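## Task

Cell paused. Log says: at 02:44:04 the mover took the lid off plate N06 in nest N3 and parked it at LP2; at 02:44:31 it took the lid off W06 in N1 and parked it at LP4; at 02:44:58 it took the lid off W09 in N2 and parked it at LP3. At 02:46:40 the dispenser failed and the run stopped. Auto-recover then moved the lid from LP4 onto N3 (02:46:55), from LP3 onto N1 (02:47:20) and from LP2 onto N2 (02:47:45), after which a watchdog halted it (02:48:16). Lids carry no markings, so only this log identifies which lid belongs to which plate. Get every plate its own lid, seated all the way, with each plate still in its original nest, then press CONTINUE. If what you see disagrees with the log, press CALL instead and leave every plate and lid exactly as found. Pressing RETRY, CONTINUE or SKIP while the gripper holds labware, or while any plate at a nest is not seated in it or any lid there is not resting down on a plate, fails the job. Anything kept in place only by the robot at the end does not count; release and move the arm clear. Resting on the panel housing, the CALL key or the needed key still counts as clear.

## Robot and tools

Robot: a single arm with six revolute joints and a parallel gripper, working over a table in a physics simulation. Deck labels mark the plate nests (N1, N2, ...) and lid parks (LP1, LP2, ...); their layout follows no fixed pattern. The operator panel sits on the +y side (the robot's left). Facing it, its keys from left to right are RETRY (white), CONTINUE (green), SKIP (yellow), CALL (blue). The first three are go keys: the job ends the moment one goes down, so a wrong or premature go key is usually worse than none. After CALL, the job ends once the robot stops. A key is pressed by pushing until it latches. Release everything before pressing.

Scene frame: origin on the table surface below the arm base, +z up, +x forward, +y to the left when looking along +x. The base itself may be slightly tilted.

Tool execute_actions takes "actions": a list with zero or one entry, plus optional "pictures" (true/false; images come by default). An empty list just reports the current state. A motion entry is {"rows": [...], "steps": n}: rows is 1 to 15 rows, steps 1 to 15 (default 15), each step lasting 1/30 s. Each row is applied for one step; if rows run out, the last row repeats. A row holds 7 numbers: absolute target angles in radians for waist, shoulder, elbow, wrist pitch, wrist yaw, wrist roll, in that order, then the gripper opening. These are targets, not offsets, in the same units Joint positions reports. Stated ranges: waist -2.618 to 3.054, shoulder 0.000 to 3.142, elbow 0.000 to 3.142, wrist pitch -1.571 to 1.571, wrist yaw -1.571 to 1.571, wrist roll -2.094 to 2.094. True limits may differ by up to 0.036 rad either way; a target more than 0.036 past a stated end (and beyond the current angle) gets the whole call refused, so nothing is sent. Targets past the true end are clipped there, and the result may report "joint sent to its limit", possibly for an earlier action. The opening runs from -1 (closed) to +1 (fully open, 0.094 m between pads). A wait entry is {"steps": n} with n up to 300 and no rows; it sends nothing new.

Motion limits: each step, the target sent to a joint stays within a lead of its measured angle: 0.202 rad waist, 0.258 shoulder, 0.238 elbow, 0.573 wrist pitch, 0.522 wrist yaw and roll. If the targets would put the gripper over 70 mm from where it is, all joints are scaled back toward current angles. So large moves need several calls. Between calls the arm keeps heading to the last row sent until it has nearly stopped or a step is HELD; further travel or pressing needs a new action.

Result lines: Joint positions and Joint velocities list the six joints (rad, rad/s) then the pad gap (m, m/s). grip_measured is the measured opening on the command scale. "joint command not followed" means a clearance check altered or blocked targets (mounting blocks and posts count as arm). HELD marks steps where your row was not fully sent. MOTOR HOT appears from 75 °C; OVER-TEMPERATURE FAULT marks a stop at 90 °C (10 s) or at 100 °C, where motors and gripper go limp and the arm drops. Holding loads heats motors, even while idle.

Gripping: fingers go to where grip_measured equals your command, except near the ±1 ends. To hold something, command about 0.03 below the measured opening for a firm grip, less below for a lighter one. Readings may be off by about 1 mm, constantly within a scene. Pad force tops out around 50 to 62 N, lower for parts under about 2 mm thick.

zoom_image: {"camera": "cam_high" or "cam_wrist", "region": [x0, y0, x1, y1]} in pixels of that camera's latest image, top-left origin, at most 504 by 504. Cameras: cam_high 672x504, fixed overhead, with calibration given (pinhole plus radial, position about [0.170, -0.112, 1.373]); cam_wrist 616x616 fisheye on the gripper, pose not given. Calibrations may be off by a couple of degrees and a few millimetres.

finished_scene {"scene": n} ends scene n (1 or 2) irreversibly and reports success, then gives the next task. Ending a reply without a tool call ends all remaining scenes.

Avoid: dropping lids or plates, knocking anything off the table (that ends the scene), slamming, hard impacts and forceful pushes, jerky motion and needless effort. Before finishing, confirm lids are seated and plates sit in their nests, open the gripper, and withdraw.

Each tool is called after ">>>" by a JSON object that holds its "fn" and its "kwargs".

## Session

>>> {"fn": "execute_actions", "kwargs": {"actions": []}}

Scene clock: 0.00 s of 9600.00 s.
grip_measured=+1.000
Joint positions: [ 1.413  1.441  0.684 -1.214  1.373  0.408  0.094]
Joint velocities: [-0.007  0.007  0.002 -0.022 -0.066 -0.007  0.   ]

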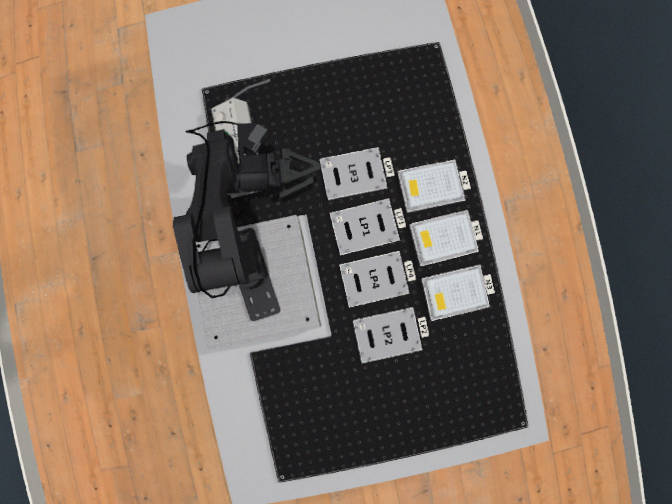

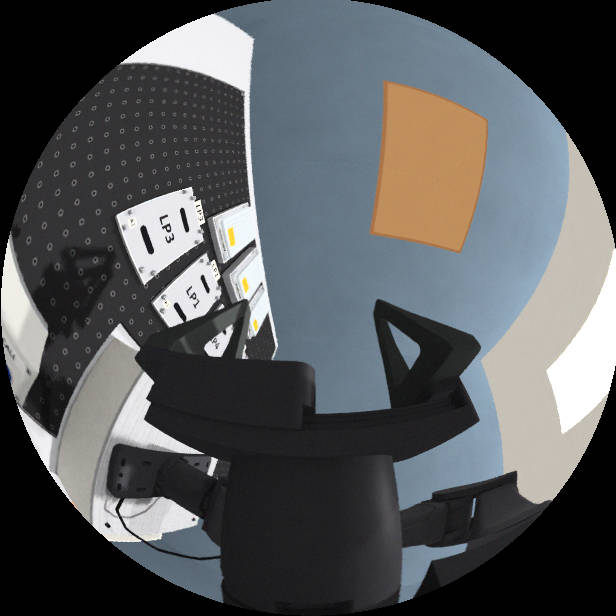

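>>> {"fn": "zoom_image", "kwargs": {"camera": "cam_high", "region": [300, 130, 520, 370]}}

>>> {"fn": "zoom_image", "kwargs": {"camera": "cam_high", "region": [160, 60, 340, 240]}}

Region (300, 130, 520, 370) of cam_high's 672x504 image, scaled by 2.100, with more detail than that image has; it fills the left 462 columns of this view, and the rest is white.

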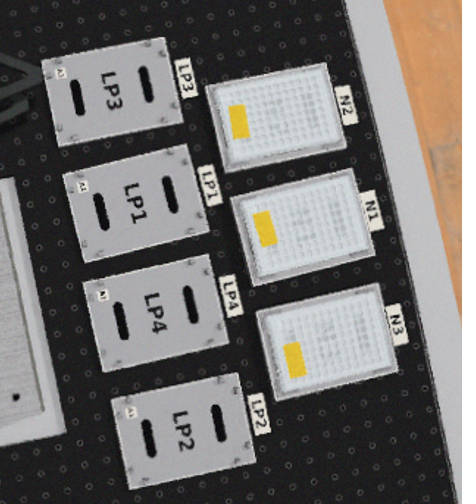

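Region (160, 60, 340, 240) of cam_high's 672x504 image, scaled by 2.800, with more detail than that image has.

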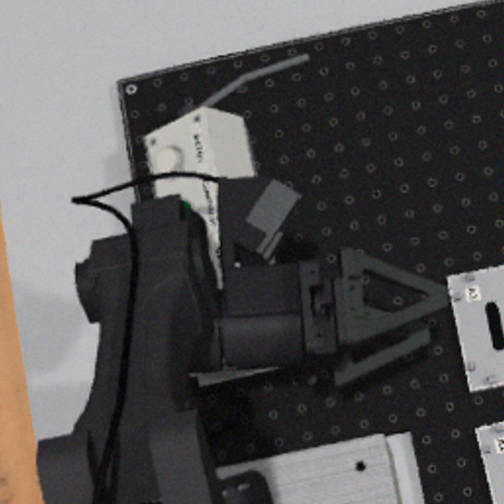

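>>> {"fn": "execute_actions", "kwargs": {"actions": [{"rows": [[1.413, 1.441, 1.3, -1.214, 1.373, 0.408, 1.0]], "steps": 15}], "pictures": false}}

>>> {"fn": "execute_actions", "kwargs": {"actions": [{"rows": [[0.0, 1.8, 1.6, -1.2, 0.0, 0.0, 1.0]], "steps": 15}], "pictures": false}}

>>> {"fn": "execute_actions", "kwargs": {"actions": [{"steps": 60}]}}

Scene clock: 39.50 s of 9600.00 s.
grip_measured=+1.000
Joint positions: [ 1.413  1.441  1.304 -1.2    1.365  0.403  0.094]
Joint velocities: [ 0.002 -0.007 -0.007  0.022  0.007  0.051  0.   ]
Steps of this call (steps 1 to 90: nothing new was sent; then 36.00 s passed at rest; steps 91 to 105: all 15 steps of this action). Readings (joint positions):
91: [1.413 1.444 0.711 -1.229 1.359 0.406]
92: [1.413 1.449 0.766 -1.237 1.350 0.404]
94: [1.413 1.451 0.917 -1.234 1.347 0.403]
98: [1.413 1.451 1.226 -1.215 1.353 0.403]
105: the state above

Scene clock: 40.00 s of 9600.00 s.
grip_measured=+1.000
Joint positions: [ 0.492  1.844  1.578 -1.179  0.145  0.021  0.094]
Joint velocities: [-2.068 -0.002  0.002  0.007 -0.93  -0.066  0.   ]
Steps of this call (steps 1 to 15: all 15 steps of this action). Readings (joint positions):
1: [1.392 1.464 1.337 -1.221 1.297 0.353]
2: [1.346 1.515 1.405 -1.228 1.213 0.294]
4: [1.241 1.633 1.521 -1.208 1.062 0.212]
8: [0.998 1.800 1.578 -1.179 0.669 0.090]
15: the state above

Scene clock: 42.00 s of 9600.00 s.
grip_measured=+1.000
Joint positions: [ 0.001  1.833  1.578 -1.184  0.006  0.007  0.094]
Joint velocities: [ 0.002  0.007  0.007  0.051 -0.081  0.007  0.   ]
Steps of this call (steps 1 to 30: the robot went on to your last target; steps 31 to 60: nothing new was sent). Readings (joint positions):
1: [0.417 1.843 1.578 -1.179 0.116 0.017]
2: [0.343 1.843 1.578 -1.179 0.093 0.015]
4: [0.195 1.843 1.578 -1.179 0.060 0.011]
8: [-0.032 1.843 1.578 -1.179 0.045 0.010]
60: the state above
The arm was judged still, so your last target was given up. Only a new action makes it travel on or press farther. Fingers that are still opening or closing keep moving.

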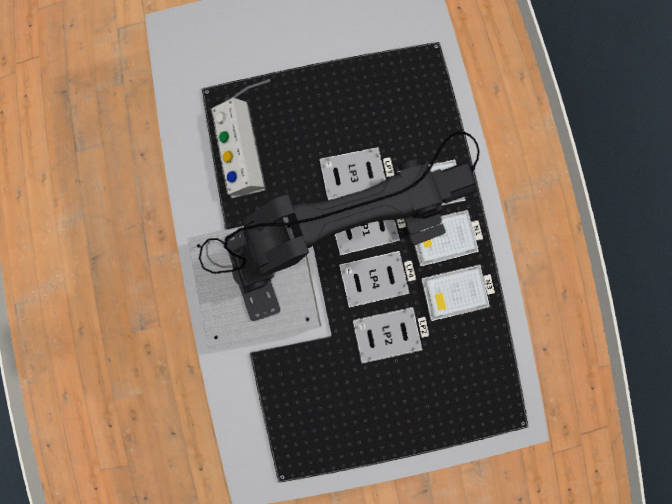

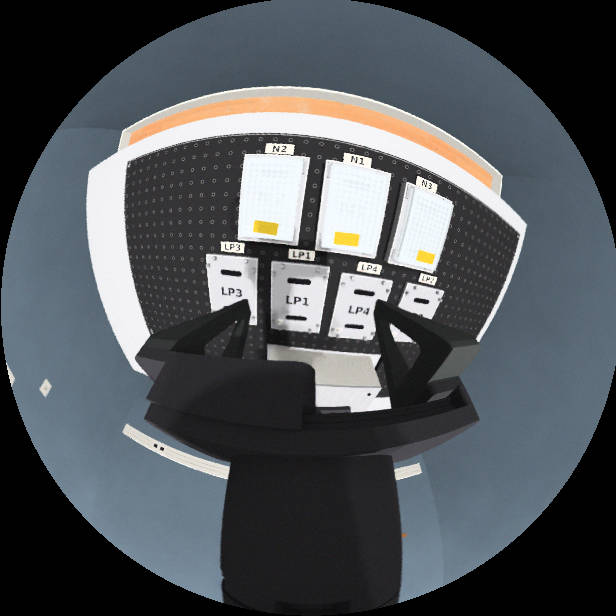

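>>> {"fn": "zoom_image", "kwargs": {"camera": "cam_wrist", "region": [200, 130, 480, 350]}}

>>> {"fn": "zoom_image", "kwargs": {"camera": "cam_high", "region": [180, 70, 340, 230]}}

Region (200, 130, 480, 350) of cam_wrist's 616x616 image, scaled by 1.800, with more detail than that image has; it fills the top 396 rows of this view, and the rest is white.

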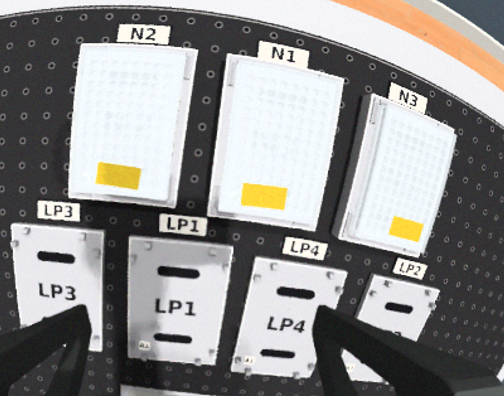

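Region (180, 70, 340, 230) of cam_high's 672x504 image, scaled by 3.150, with more detail than that image has.

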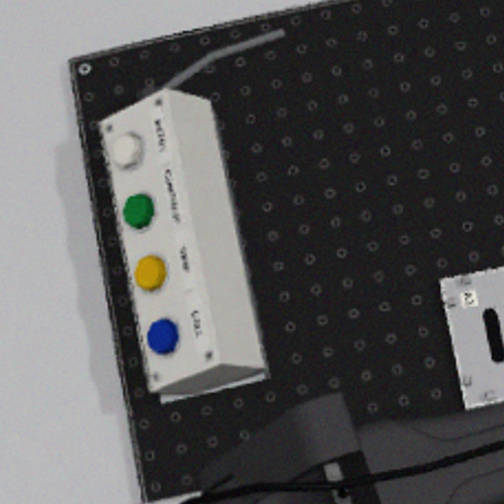

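>>> {"fn": "execute_actions", "kwargs": {"actions": [{"rows": [[-0.15, 1.4, 0.9, -0.4, 0.0, 0.0, 1.0]], "steps": 15}], "pictures": false}}

>>> {"fn": "execute_actions", "kwargs": {"actions": [{"steps": 30}]}}

Scene clock: 54.23 s of 9600.00 s.
grip_measured=+1.000
Joint positions: [-0.158  1.404  0.89  -0.473  0.006  0.004  0.094]
Joint velocities: [-0.002 -0.012 -0.012  0.315 -0.051 -0.022  0.   ]
Steps of this call (steps 1 to 90: nothing new was sent; then 8.73 s passed at rest; steps 91 to 105: all 15 steps of this action). Readings (joint positions):
91: [-0.011 1.803 1.532 -1.106 -0.002 0.005]
92: [-0.034 1.750 1.449 -0.994 -0.008 0.004]
94: [-0.105 1.615 1.276 -0.795 -0.007 0.004]
98: [-0.166 1.389 0.986 -0.562 0.009 0.004]
105: the state above

Scene clock: 55.23 s of 9600.00 s.
grip_measured=+1.000
Joint positions: [-0.158  1.404  0.89  -0.423  0.006  0.004  0.094]
Joint velocities: [ 0.002 -0.012  0.007  0.037  0.022 -0.007  0.   ]
Steps of this call (steps 1 to 30: the robot went on to your last target). Readings (joint positions):
1: [-0.158 1.404 0.890 -0.460 0.006 0.004]
2: [-0.158 1.404 0.890 -0.451 0.006 0.004]
4: [-0.158 1.404 0.890 -0.440 0.006 0.004]
8: [-0.158 1.404 0.890 -0.429 0.006 0.004]
30: the state above
The arm was judged still, so your last target was given up. Only a new action makes it travel on or press farther. Fingers that are still opening or closing keep moving.

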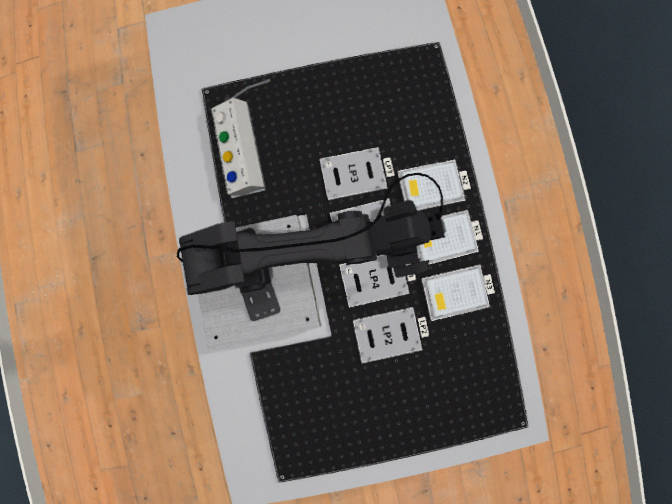

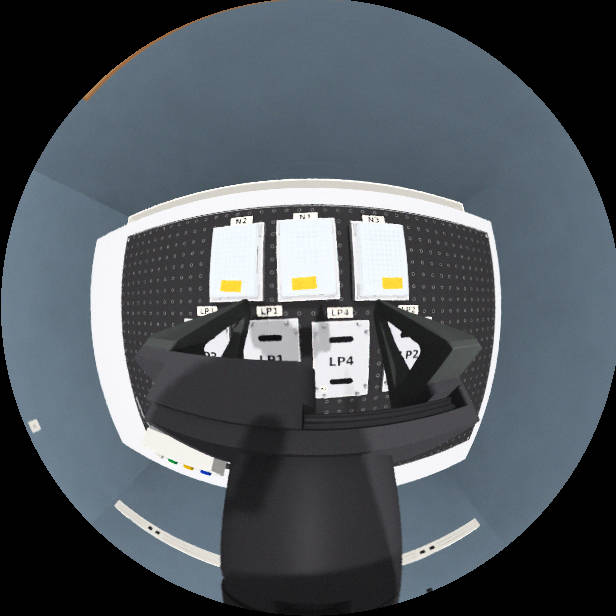

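>>> {"fn": "zoom_image", "kwargs": {"camera": "cam_wrist", "region": [200, 200, 420, 320]}}

Region (200, 200, 420, 320) of cam_wrist's 616x616 image, scaled by 2.291, with more detail than that image has; it fills the top 275 rows of this view, and the rest is white.

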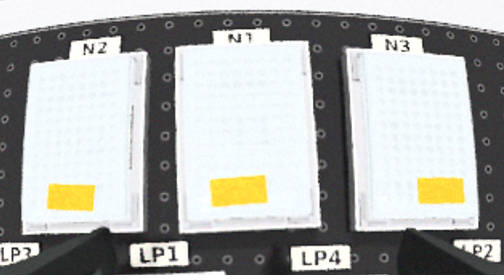

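>>> {"fn": "execute_actions", "kwargs": {"actions": [{"rows": [[-0.155, 1.4, 0.9, 1.4, 0.0, 1.57, -1.0]], "steps": 15}], "pictures": false}}

>>> {"fn": "execute_actions", "kwargs": {"actions": [{"steps": 30}], "pictures": false}}

>>> {"fn": "execute_actions", "kwargs": {"actions": [{"rows": [[-0.155, 1.9, 0.35, 1.4, 0.0, 1.57, -1.0]], "steps": 15}], "pictures": false}}

>>> {"fn": "execute_actions", "kwargs": {"actions": [{"steps": 30}]}}

Scene clock: 87.53 s of 9600.00 s.
grip_measured=-0.986
Joint positions: [-0.158  1.406  0.88   0.58   0.005  0.994  0.001]
Joint velocities: [ 0.017  0.002  0.002  1.971 -0.037  1.912  0.   ]
Steps of this call (steps 1 to 90: nothing new was sent; then 28.80 s passed at rest; steps 91 to 105: all 15 steps of this action). Readings (joint positions):
91: [-0.158 1.404 0.885 -0.383 0.005 0.059]
92: [-0.158 1.406 0.880 -0.319 0.005 0.128]
94: [-0.158 1.406 0.880 -0.185 0.005 0.262]
98: [-0.158 1.406 0.880 0.095 0.005 0.527]
105: the state above

Scene clock: 88.53 s of 9600.00 s.
grip_measured=-0.986
Joint positions: [-0.158  1.406  0.88   1.375  0.005  1.568  0.001]
Joint velocities: [ 0.017 -0.007 -0.012  0.007  0.007 -0.022 -0.001]
Steps of this call (steps 1 to 30: the robot went on to your last target). Readings (joint positions):
1: [-0.158 1.406 0.880 0.649 0.005 1.061]
2: [-0.158 1.406 0.880 0.719 0.005 1.127]
4: [-0.158 1.406 0.880 0.858 0.005 1.236]
8: [-0.158 1.406 0.880 1.128 0.005 1.410]
30: the state above

Scene clock: 89.03 s of 9600.00 s.
grip_measured=-0.986
Joint positions: [-0.158  1.839  0.437  1.402  0.005  1.571  0.001]
Joint velocities: [ 0.002  0.935 -1.199 -0.022  0.007  0.066 -0.001]
Steps of this call (steps 1 to 15: all 15 steps of this action). Readings (joint positions):
1: [-0.158 1.414 0.872 1.384 0.005 1.568]
2: [-0.158 1.424 0.855 1.400 0.005 1.568]
4: [-0.158 1.464 0.807 1.411 0.005 1.568]
8: [-0.158 1.591 0.690 1.410 0.005 1.569]
15: the state above

Scene clock: 90.03 s of 9600.00 s.
grip_measured=-0.986
Joint positions: [-0.158  1.914  0.336  1.38   0.005  1.574  0.001]
Joint velocities: [-0.002  0.012 -0.017  0.022  0.051  0.11  -0.001]
Steps of this call (steps 1 to 30: the robot went on to your last target). Readings (joint positions):
1: [-0.158 1.869 0.398 1.395 0.005 1.572]
2: [-0.158 1.893 0.368 1.382 0.005 1.572]
4: [-0.158 1.914 0.338 1.360 0.005 1.574]
8: [-0.158 1.914 0.336 1.372 0.005 1.574]
30: the state above
The arm was judged still, so your last target was given up. Only a new action makes it travel on or press farther. Fingers that are still opening or closing keep moving.

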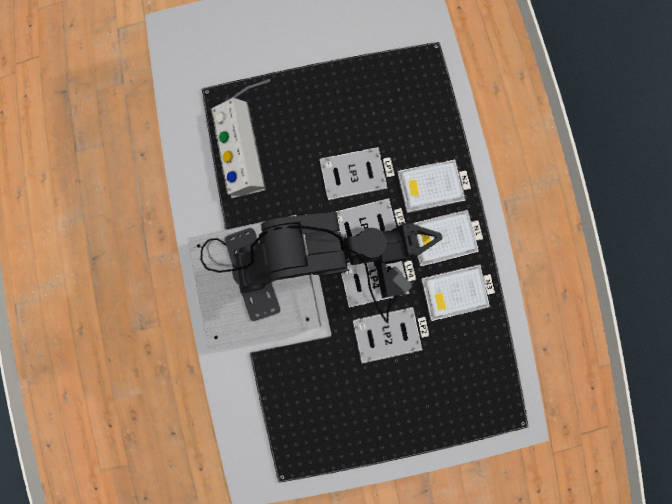

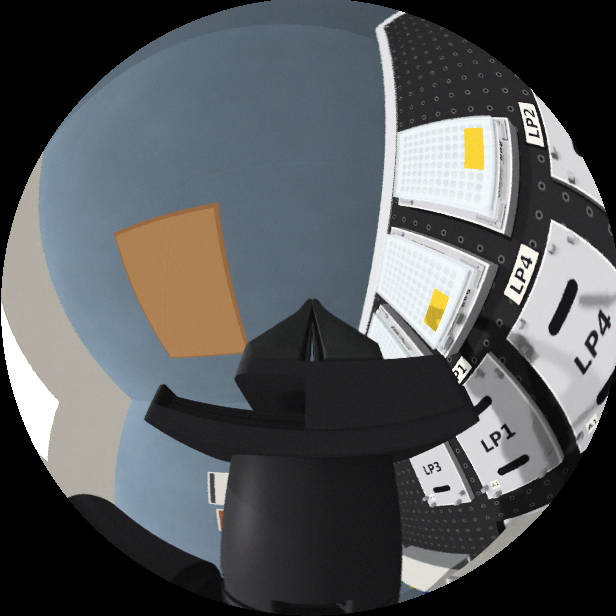

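>>> {"fn": "zoom_image", "kwargs": {"camera": "cam_wrist", "region": [380, 100, 540, 260]}}

>>> {"fn": "zoom_image", "kwargs": {"camera": "cam_wrist", "region": [360, 220, 520, 380]}}

Region (380, 100, 540, 260) of cam_wrist's 616x616 image, scaled by 3.150, with more detail than that image has.

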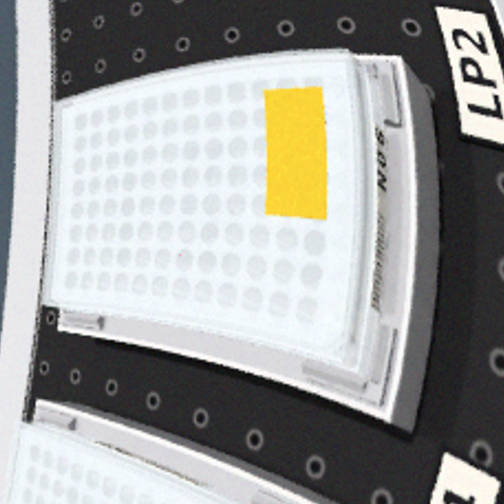

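Region (360, 220, 520, 380) of cam_wrist's 616x616 image, scaled by 3.150, with more detail than that image has.

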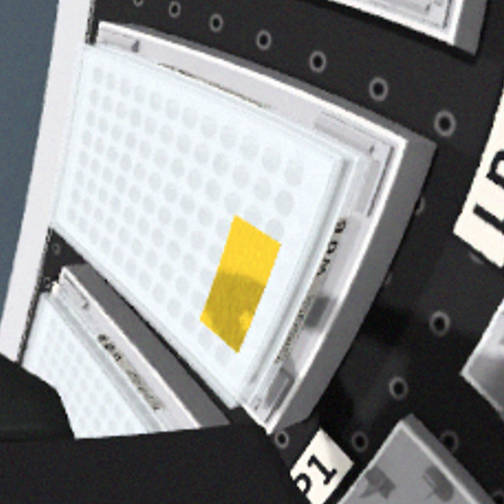

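>>> {"fn": "zoom_image", "kwargs": {"camera": "cam_high", "region": [330, 180, 490, 320]}}

Region (330, 180, 490, 320) of cam_high's 672x504 image, scaled by 3.150, with more detail than that image has; it fills the top 441 rows of this view, and the rest is white.

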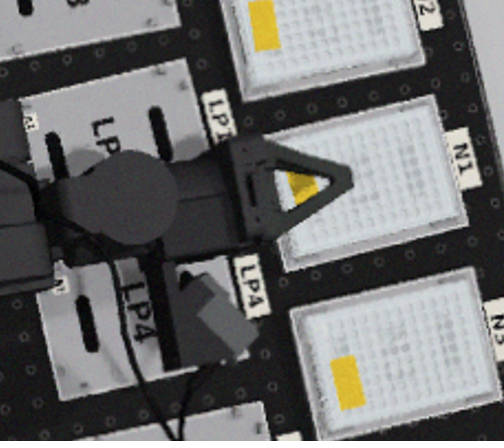

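>>> {"fn": "execute_actions", "kwargs": {"actions": [{"rows": [[0.25, 1.9, 0.35, 1.4, 0.0, 1.57, -1.0]], "steps": 15}], "pictures": false}}

>>> {"fn": "execute_actions", "kwargs": {"actions": [{"steps": 20}]}}

Scene clock: 105.67 s of 9600.00 s.
grip_measured=-0.986
Joint positions: [ 0.258  1.914  0.336  1.382 -0.009  1.574  0.001]
Joint velocities: [-0.007 -0.002 -0.002 -0.051  0.007  0.007 -0.001]
Steps of this call (steps 1 to 90: nothing new was sent; then 12.13 s passed at rest; steps 91 to 105: all 15 steps of this action). Readings (joint positions):
91: [-0.134 1.914 0.336 1.380 0.020 1.574]
92: [-0.081 1.914 0.336 1.380 0.027 1.574]
94: [0.062 1.914 0.336 1.381 0.022 1.574]
98: [0.260 1.914 0.336 1.382 -0.011 1.574]
105: the state above

Scene clock: 106.33 s of 9600.00 s.
grip_measured=-0.986
Joint positions: [ 0.258  1.914  0.336  1.382 -0.008  1.574  0.001]
Joint velocities: [-0.002  0.007  0.007 -0.081  0.022 -0.007 -0.   ]
Steps of this call (steps 1 to 15: the robot went on to your last target; steps 16 to 20: nothing new was sent). Readings (joint positions):
1: [0.258 1.914 0.336 1.382 -0.008 1.574]
2: [0.258 1.914 0.336 1.382 -0.008 1.574]
4: [0.258 1.914 0.336 1.382 -0.008 1.574]
8: [0.258 1.914 0.336 1.382 -0.008 1.574]
20: the state above
The arm was judged still, so your last target was given up. Only a new action makes it travel on or press farther. Fingers that are still opening or closing keep moving.

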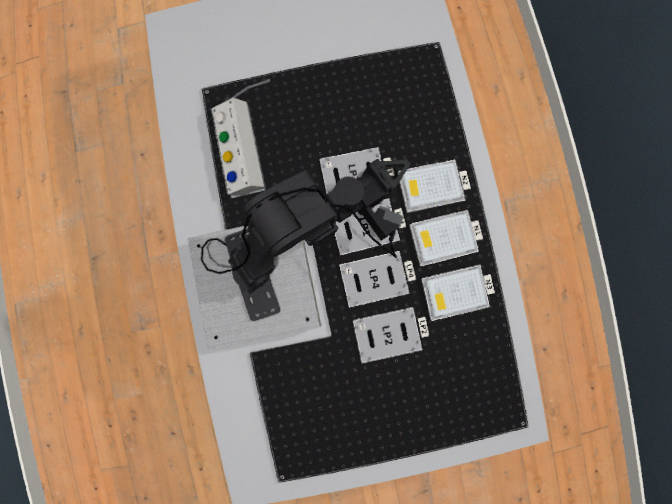

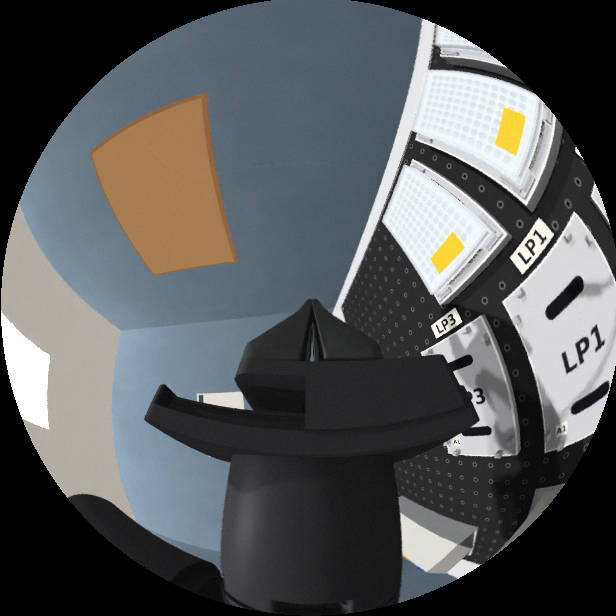

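>>> {"fn": "zoom_image", "kwargs": {"camera": "cam_wrist", "region": [420, 190, 540, 310]}}

>>> {"fn": "zoom_image", "kwargs": {"camera": "cam_wrist", "region": [460, 80, 580, 200]}}

Region (420, 190, 540, 310) of cam_wrist's 616x616 image, scaled by 4.200, with more detail than that image has.

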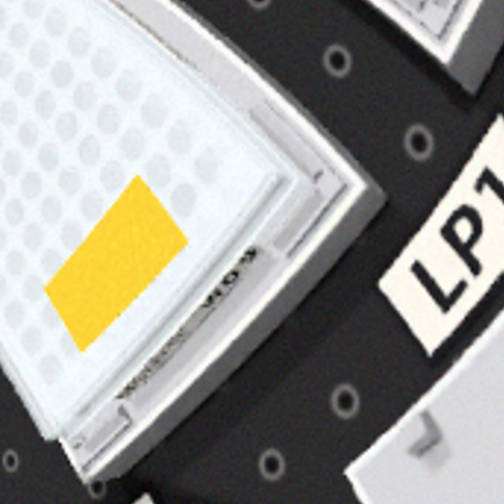

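Region (460, 80, 580, 200) of cam_wrist's 616x616 image, scaled by 4.200, with more detail than that image has.

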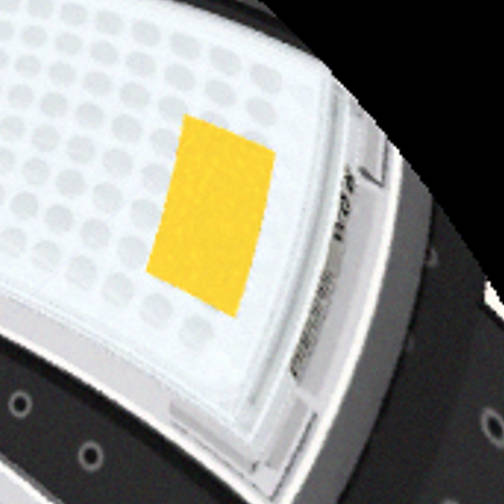

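>>> {"fn": "execute_actions", "kwargs": {"actions": [{"rows": [[0.25, 1.8, 0.05, 1.55, 0.0, 1.57, -1.0]], "steps": 15}], "pictures": false}}

>>> {"fn": "execute_actions", "kwargs": {"actions": [{"steps": 20}]}}

Scene clock: 113.03 s of 9600.00 s.
grip_measured=-0.986
Joint positions: [ 0.258  1.821  0.04   1.524 -0.006  1.574  0.001]
Joint velocities: [ 0.002 -0.007 -0.007  0.007  0.007 -0.022 -0.001]
Steps of this call (steps 1 to 90: nothing new was sent; then 3.20 s passed at rest; steps 91 to 105: all 15 steps of this action). Readings (joint positions):
91: [0.258 1.904 0.309 1.402 -0.008 1.574]
92: [0.258 1.874 0.243 1.437 -0.008 1.574]
94: [0.258 1.826 0.108 1.481 -0.007 1.574]
98: [0.258 1.821 0.040 1.493 -0.006 1.574]
105: the state above

Scene clock: 113.70 s of 9600.00 s.
grip_measured=-0.986
Joint positions: [ 0.258  1.821  0.04   1.53  -0.006  1.574  0.001]
Joint velocities: [ 0.002  0.012 -0.002 -0.022  0.007 -0.022  0.   ]
Steps of this call (steps 1 to 15: the robot went on to your last target; steps 16 to 20: nothing new was sent). Readings (joint positions):
1: [0.258 1.821 0.040 1.526 -0.006 1.574]
2: [0.258 1.821 0.040 1.526 -0.006 1.574]
4: [0.258 1.821 0.040 1.528 -0.006 1.574]
8: [0.258 1.821 0.040 1.529 -0.006 1.574]
20: the state above
The arm was judged still, so your last target was given up. Only a new action makes it travel on or press farther. Fingers that are still opening or closing keep moving.

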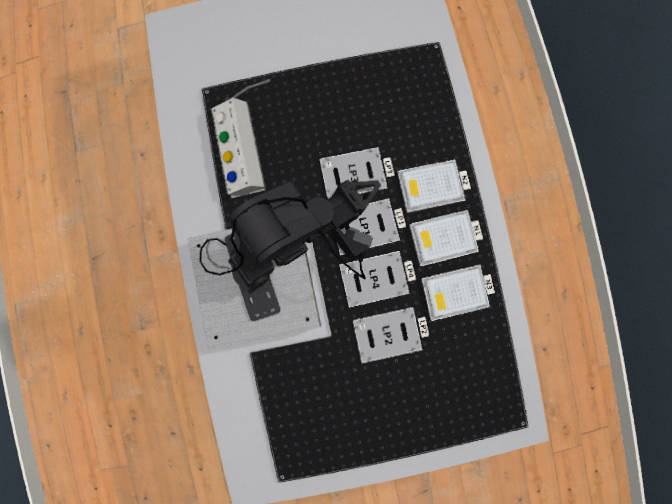

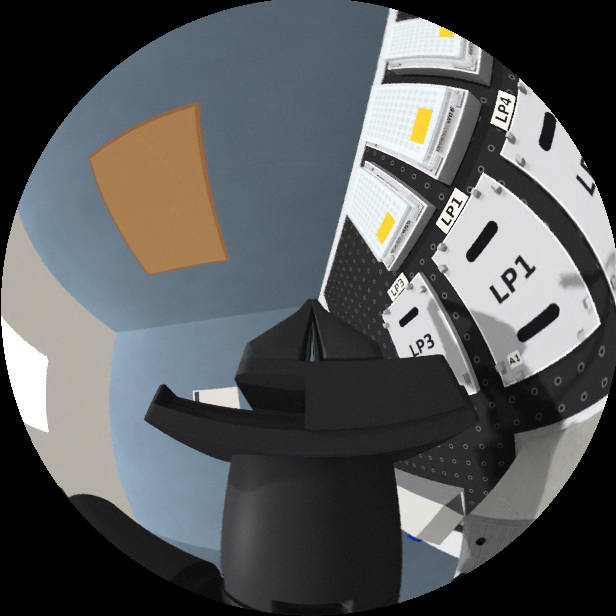

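>>> {"fn": "zoom_image", "kwargs": {"camera": "cam_wrist", "region": [400, 80, 500, 180]}}

>>> {"fn": "zoom_image", "kwargs": {"camera": "cam_wrist", "region": [360, 180, 450, 270]}}

Region (400, 80, 500, 180) of cam_wrist's 616x616 image, scaled by 5.040, with more detail than that image has.

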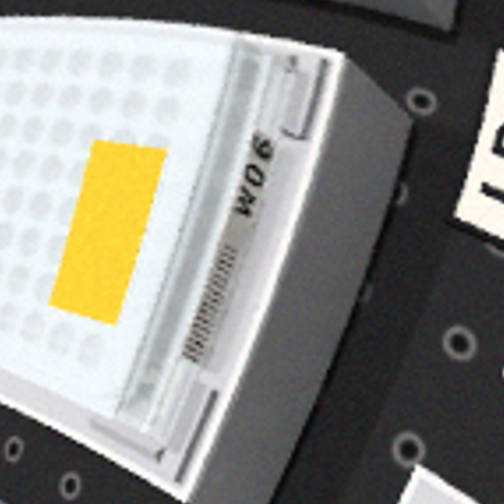

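Region (360, 180, 450, 270) of cam_wrist's 616x616 image, scaled by 5.600, with more detail than that image has.

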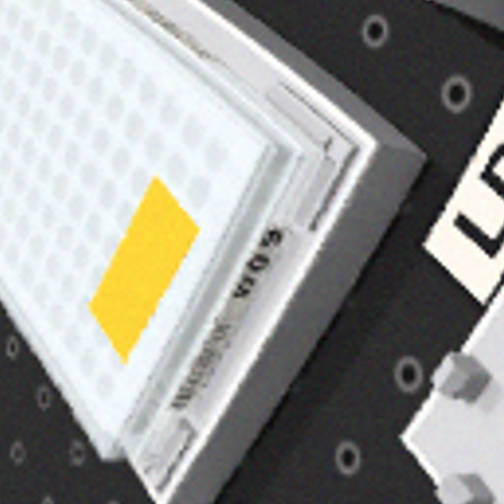

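>>> {"fn": "execute_actions", "kwargs": {"actions": [{"rows": [[-0.16, 1.8, 1.6, -0.2, 0.0, 0.0, 1.0]], "steps": 15}], "pictures": false}}

>>> {"fn": "execute_actions", "kwargs": {"actions": [{"steps": 15}], "pictures": false}}

>>> {"fn": "execute_actions", "kwargs": {"actions": [{"rows": [[-0.16, 2.278, 2.21, -1.503, 0.0, 0.0, 1.0]], "steps": 15}], "pictures": false}}

>>> {"fn": "execute_actions", "kwargs": {"actions": [{"steps": 40}]}}

Scene clock: 130.40 s of 9600.00 s.
grip_measured=+1.000
Joint positions: [-0.167  1.815  1.162  0.03   0.003  0.237  0.094]
Joint velocities: [ 0.017  0.002  2.21  -1.751 -0.007 -1.546  0.   ]
Steps of this call (steps 1 to 90: nothing new was sent; then 13.20 s passed at rest; steps 91 to 105: all 15 steps of this action). Readings (joint positions):
91: [0.230 1.816 0.066 1.468 -0.021 1.503]
92: [0.171 1.815 0.127 1.357 -0.024 1.414]
94: [0.043 1.815 0.274 1.143 -0.022 1.234]
98: [-0.152 1.815 0.600 0.705 -0.004 0.850]
105: the state above

Scene clock: 130.90 s of 9600.00 s.
grip_measured=+1.000
Joint positions: [-0.167  1.795  1.604 -0.161  0.003  0.015  0.094]
Joint velocities: [-0.002  0.042 -0.007 -0.242  0.022 -0.037  0.   ]
Steps of this call (steps 1 to 15: the robot went on to your last target). Readings (joint positions):
1: [-0.167 1.815 1.239 -0.019 0.003 0.191]
2: [-0.167 1.815 1.313 -0.054 0.003 0.156]
4: [-0.167 1.815 1.454 -0.093 0.003 0.108]
8: [-0.167 1.795 1.599 -0.103 0.003 0.048]
15: the state above

Scene clock: 131.40 s of 9600.00 s.
grip_measured=+1.000
Joint positions: [-0.167  2.318  2.156 -1.275  0.003  0.008  0.094]
Joint velocities: [-0.007  0.002  0.007 -1.751  0.007 -0.007  0.   ]
Steps of this call (steps 1 to 15: all 15 steps of this action). Readings (joint positions):
1: [-0.167 1.814 1.634 -0.218 0.003 0.015]
2: [-0.167 1.851 1.692 -0.284 0.003 0.014]
4: [-0.167 1.943 1.809 -0.403 0.003 0.013]
8: [-0.167 2.165 2.055 -0.697 0.003 0.011]
15: the state above

Scene clock: 132.73 s of 9600.00 s.
grip_measured=+1.000
Joint positions: [-0.167  2.318  2.184 -1.487  0.003  0.007  0.094]
Joint velocities: [-0.002 -0.007  0.012 -0.051  0.007 -0.037  0.   ]
Steps of this call (steps 1 to 30: the robot went on to your last target; steps 31 to 40: nothing new was sent). Readings (joint positions):
1: [-0.167 2.318 2.157 -1.326 0.003 0.008]
2: [-0.167 2.318 2.163 -1.366 0.003 0.007]
4: [-0.167 2.318 2.176 -1.416 0.003 0.007]
8: [-0.167 2.318 2.184 -1.459 0.003 0.007]
40: the state above
The arm was judged still, so your last target was given up. Only a new action makes it travel on or press farther. Fingers that are still opening or closing keep moving.

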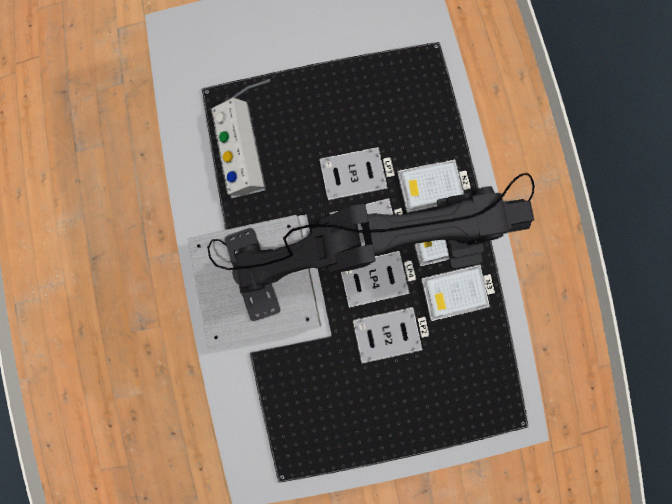

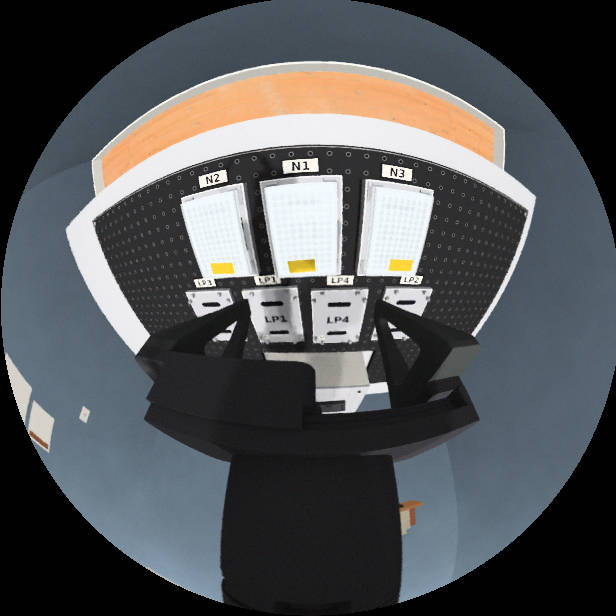

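>>> {"fn": "execute_actions", "kwargs": {"actions": [{"rows": [[-0.16, 2.333, 2.033, -1.221, 0.0, 0.0, 1.0]], "steps": 15}], "pictures": false}}

>>> {"fn": "execute_actions", "kwargs": {"actions": [{"steps": 30}]}}

Scene clock: 154.87 s of 9600.00 s.
grip_measured=+1.000
Joint positions: [-0.167  2.353  2.028 -1.251  0.003  0.007  0.094]
Joint velocities: [-0.002 -0.012  0.012  0.081  0.007  0.007  0.   ]
Steps of this call (steps 1 to 90: nothing new was sent; then 18.63 s passed at rest; steps 91 to 105: all 15 steps of this action). Readings (joint positions):
91: [-0.167 2.313 2.156 -1.453 0.003 0.007]
92: [-0.167 2.306 2.119 -1.406 0.003 0.007]
94: [-0.167 2.315 2.067 -1.345 0.003 0.007]
98: [-0.167 2.350 2.030 -1.287 0.003 0.007]
105: the state above

Scene clock: 155.87 s of 9600.00 s.
grip_measured=+1.000
Joint positions: [-0.167  2.353  2.028 -1.242  0.003  0.007  0.094]
Joint velocities: [-0.007 -0.002 -0.007  0.022 -0.125 -0.066  0.   ]
Steps of this call (steps 1 to 15: the robot went on to your last target; steps 16 to 30: nothing new was sent). Readings (joint positions):
1: [-0.167 2.353 2.028 -1.249 0.003 0.007]
2: [-0.167 2.353 2.028 -1.247 0.003 0.007]
4: [-0.167 2.353 2.028 -1.245 0.003 0.007]
8: [-0.167 2.353 2.028 -1.244 0.003 0.007]
30: the state above
The arm was judged still, so your last target was given up. Only a new action makes it travel on or press farther. Fingers that are still opening or closing keep moving.

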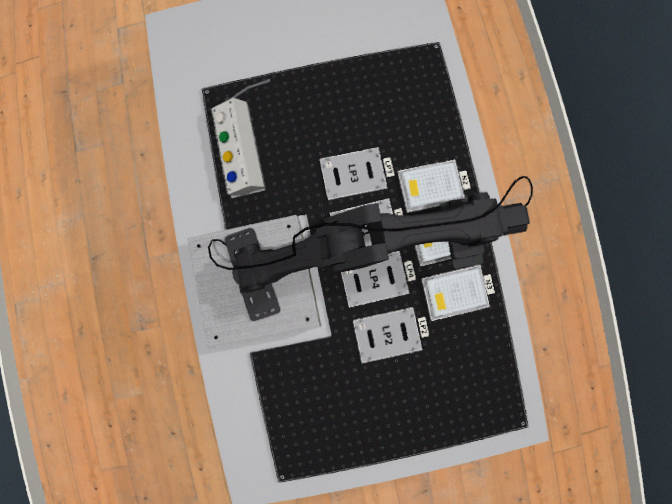

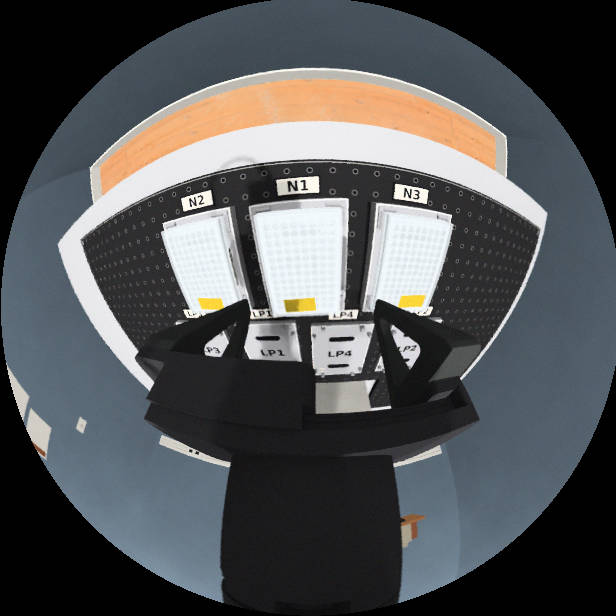

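>>> {"fn": "execute_actions", "kwargs": {"actions": [{"rows": [[-0.16, 2.363, 1.925, -1.088, 0.0, 0.0, 1.0]], "steps": 15}], "pictures": false}}

>>> {"fn": "execute_actions", "kwargs": {"actions": [{"steps": 30}]}}

Scene clock: 163.97 s of 9600.00 s.
grip_measured=+1.000
Joint positions: [-0.167  2.374  1.923 -1.115  0.003  0.007  0.094]
Joint velocities: [-0.007  0.002  0.002  0.081 -0.037 -0.037  0.   ]
Steps of this call (steps 1 to 90: nothing new was sent; then 4.60 s passed at rest; steps 91 to 105: all 15 steps of this action). Readings (joint positions):
91: [-0.167 2.351 2.011 -1.220 0.003 0.007]
92: [-0.167 2.348 1.988 -1.193 0.003 0.007]
94: [-0.167 2.354 1.951 -1.160 0.003 0.007]
98: [-0.167 2.373 1.924 -1.136 0.003 0.007]
105: the state above

Scene clock: 164.97 s of 9600.00 s.
grip_measured=+1.000
Joint positions: [-0.167  2.374  1.923 -1.109  0.003  0.007  0.094]
Joint velocities: [-0.017  0.002  0.007 -0.037 -0.066 -0.007  0.   ]
Steps of this call (steps 1 to 15: the robot went on to your last target; steps 16 to 30: nothing new was sent). Readings (joint positions):
1: [-0.167 2.374 1.923 -1.113 0.003 0.007]
2: [-0.167 2.374 1.923 -1.112 0.003 0.007]
4: [-0.167 2.374 1.923 -1.111 0.003 0.007]
8: [-0.167 2.374 1.923 -1.110 0.003 0.007]
30: the state above
The arm was judged still, so your last target was given up. Only a new action makes it travel on or press farther. Fingers that are still opening or closing keep moving.

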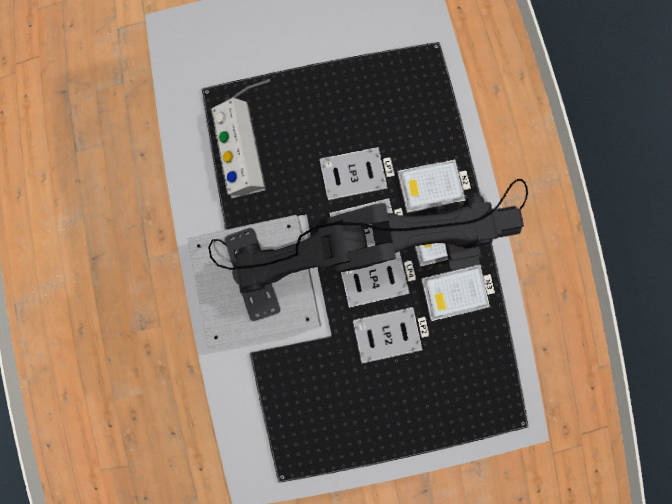

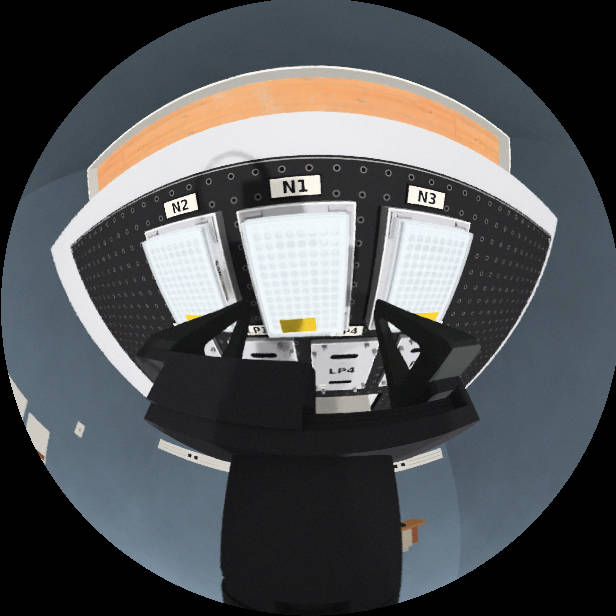

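>>> {"fn": "zoom_image", "kwargs": {"camera": "cam_wrist", "region": [130, 170, 490, 350]}}

Region (130, 170, 490, 350) of cam_wrist's 616x616 image, scaled by 1.400, with more detail than that image has.

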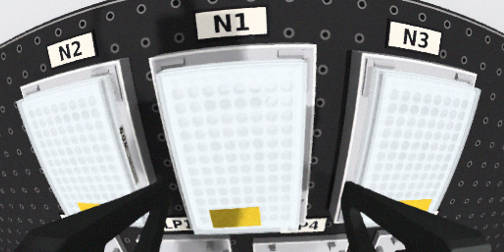

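>>> {"fn": "execute_actions", "kwargs": {"actions": [{"rows": [[-0.14, 2.363, 1.925, -1.088, 0.0, 0.0, 1.0]], "steps": 15}]}}

>>> {"fn": "zoom_image", "kwargs": {"camera": "cam_wrist", "region": [130, 170, 490, 350]}}

Scene clock: 179.40 s of 9600.00 s.
grip_measured=+1.000
Joint positions: [-0.143  2.374  1.923 -1.109  0.003  0.006  0.094]
Joint velocities: [-0.007 -0.007 -0.002 -0.007 -0.037  0.007  0.   ]
Steps of this call (steps 1 to 90: nothing new was sent; then 10.93 s passed at rest; steps 91 to 105: all 15 steps of this action). Readings (joint positions):
91: [-0.166 2.374 1.923 -1.109 0.003 0.007]
92: [-0.164 2.374 1.923 -1.109 0.003 0.007]
94: [-0.156 2.374 1.923 -1.109 0.003 0.007]
98: [-0.144 2.374 1.923 -1.109 0.003 0.007]
105: the state above

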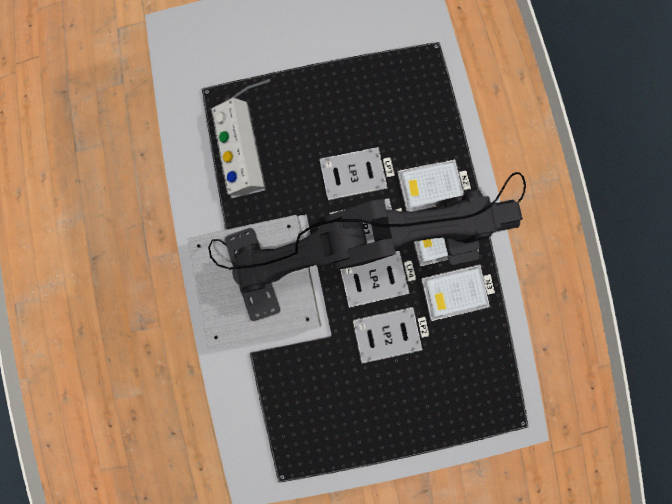

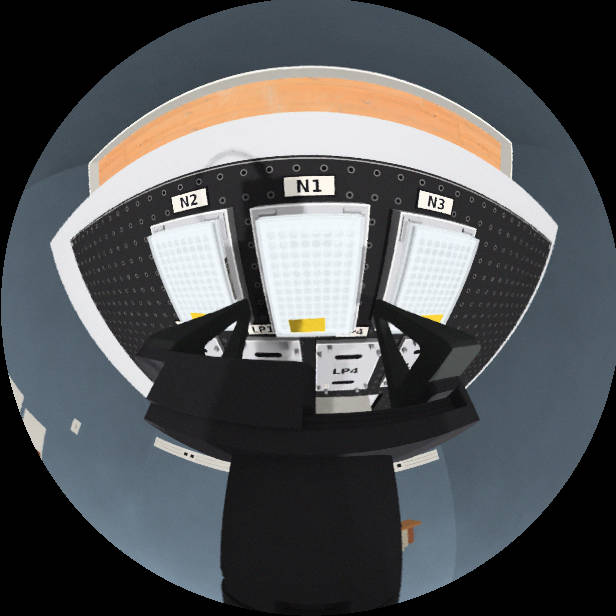

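Region (130, 170, 490, 350) of cam_wrist's 616x616 image, scaled by 1.400, with more detail than that image has.

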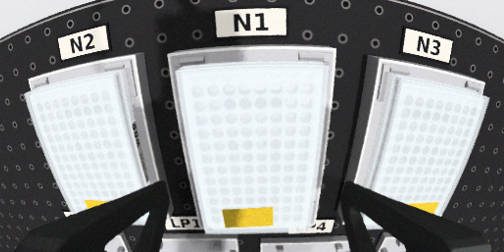

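>>> {"fn": "execute_actions", "kwargs": {"actions": [{"rows": [[-0.14, 2.391, 1.873, -1.013, 0.0, 0.0, 1.0]], "steps": 15}], "pictures": false}}

>>> {"fn": "execute_actions", "kwargs": {"actions": [{"steps": 20}]}}

>>> {"fn": "zoom_image", "kwargs": {"camera": "cam_wrist", "region": [130, 170, 490, 370]}}

Scene clock: 187.43 s of 9600.00 s.
grip_measured=+1.000
Joint positions: [-0.143  2.393  1.876 -1.038  0.003  0.006  0.094]
Joint velocities: [-0.002 -0.007 -0.002  0.022  0.022  0.007  0.   ]
Steps of this call (steps 1 to 15: the robot went on to your last target; steps 16 to 90: nothing new was sent; then 4.53 s passed at rest; steps 91 to 105: all 15 steps of this action). Readings (joint positions):
91: [-0.143 2.374 1.916 -1.098 0.003 0.006]
92: [-0.143 2.374 1.908 -1.083 0.003 0.006]
94: [-0.143 2.379 1.890 -1.063 0.003 0.006]
98: [-0.143 2.392 1.877 -1.049 0.003 0.006]
105: the state above

Scene clock: 188.10 s of 9600.00 s.
grip_measured=+1.000
Joint positions: [-0.143  2.393  1.876 -1.035  0.003  0.006  0.094]
Joint velocities: [ 0.002  0.002  0.017  0.037  0.022 -0.022  0.   ]
Steps of this call (steps 1 to 15: the robot went on to your last target; steps 16 to 20: nothing new was sent). Readings (joint positions):
1: [-0.143 2.393 1.876 -1.037 0.003 0.006]
2: [-0.143 2.393 1.876 -1.036 0.003 0.006]
4: [-0.143 2.393 1.876 -1.036 0.003 0.006]
8: [-0.143 2.393 1.876 -1.035 0.003 0.006]
20: the state above
The arm was judged still, so your last target was given up. Only a new action makes it travel on or press farther. Fingers that are still opening or closing keep moving.

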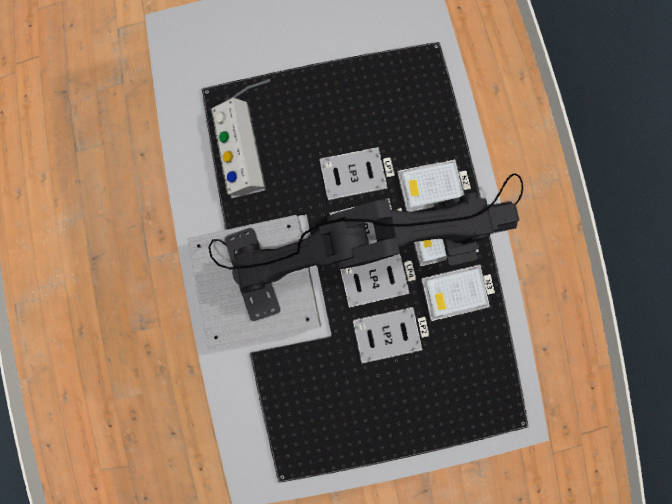

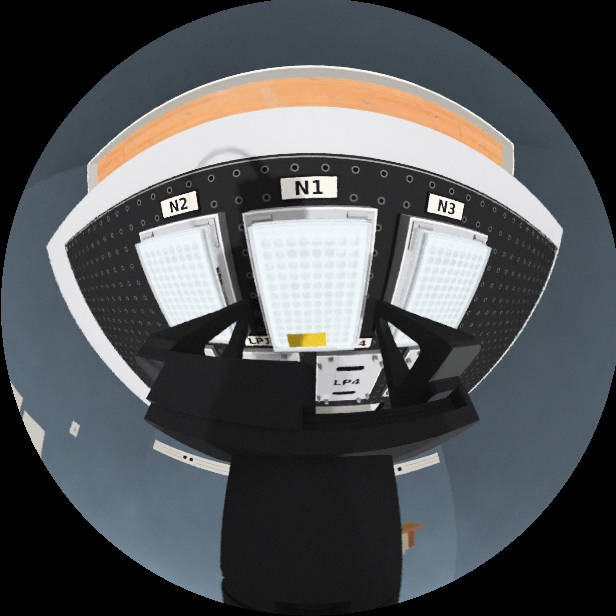

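Region (130, 170, 490, 370) of cam_wrist's 616x616 image, scaled by 1.400, with more detail than that image has.

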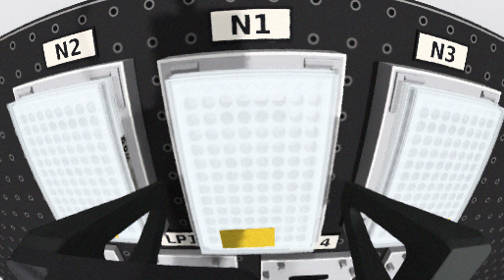

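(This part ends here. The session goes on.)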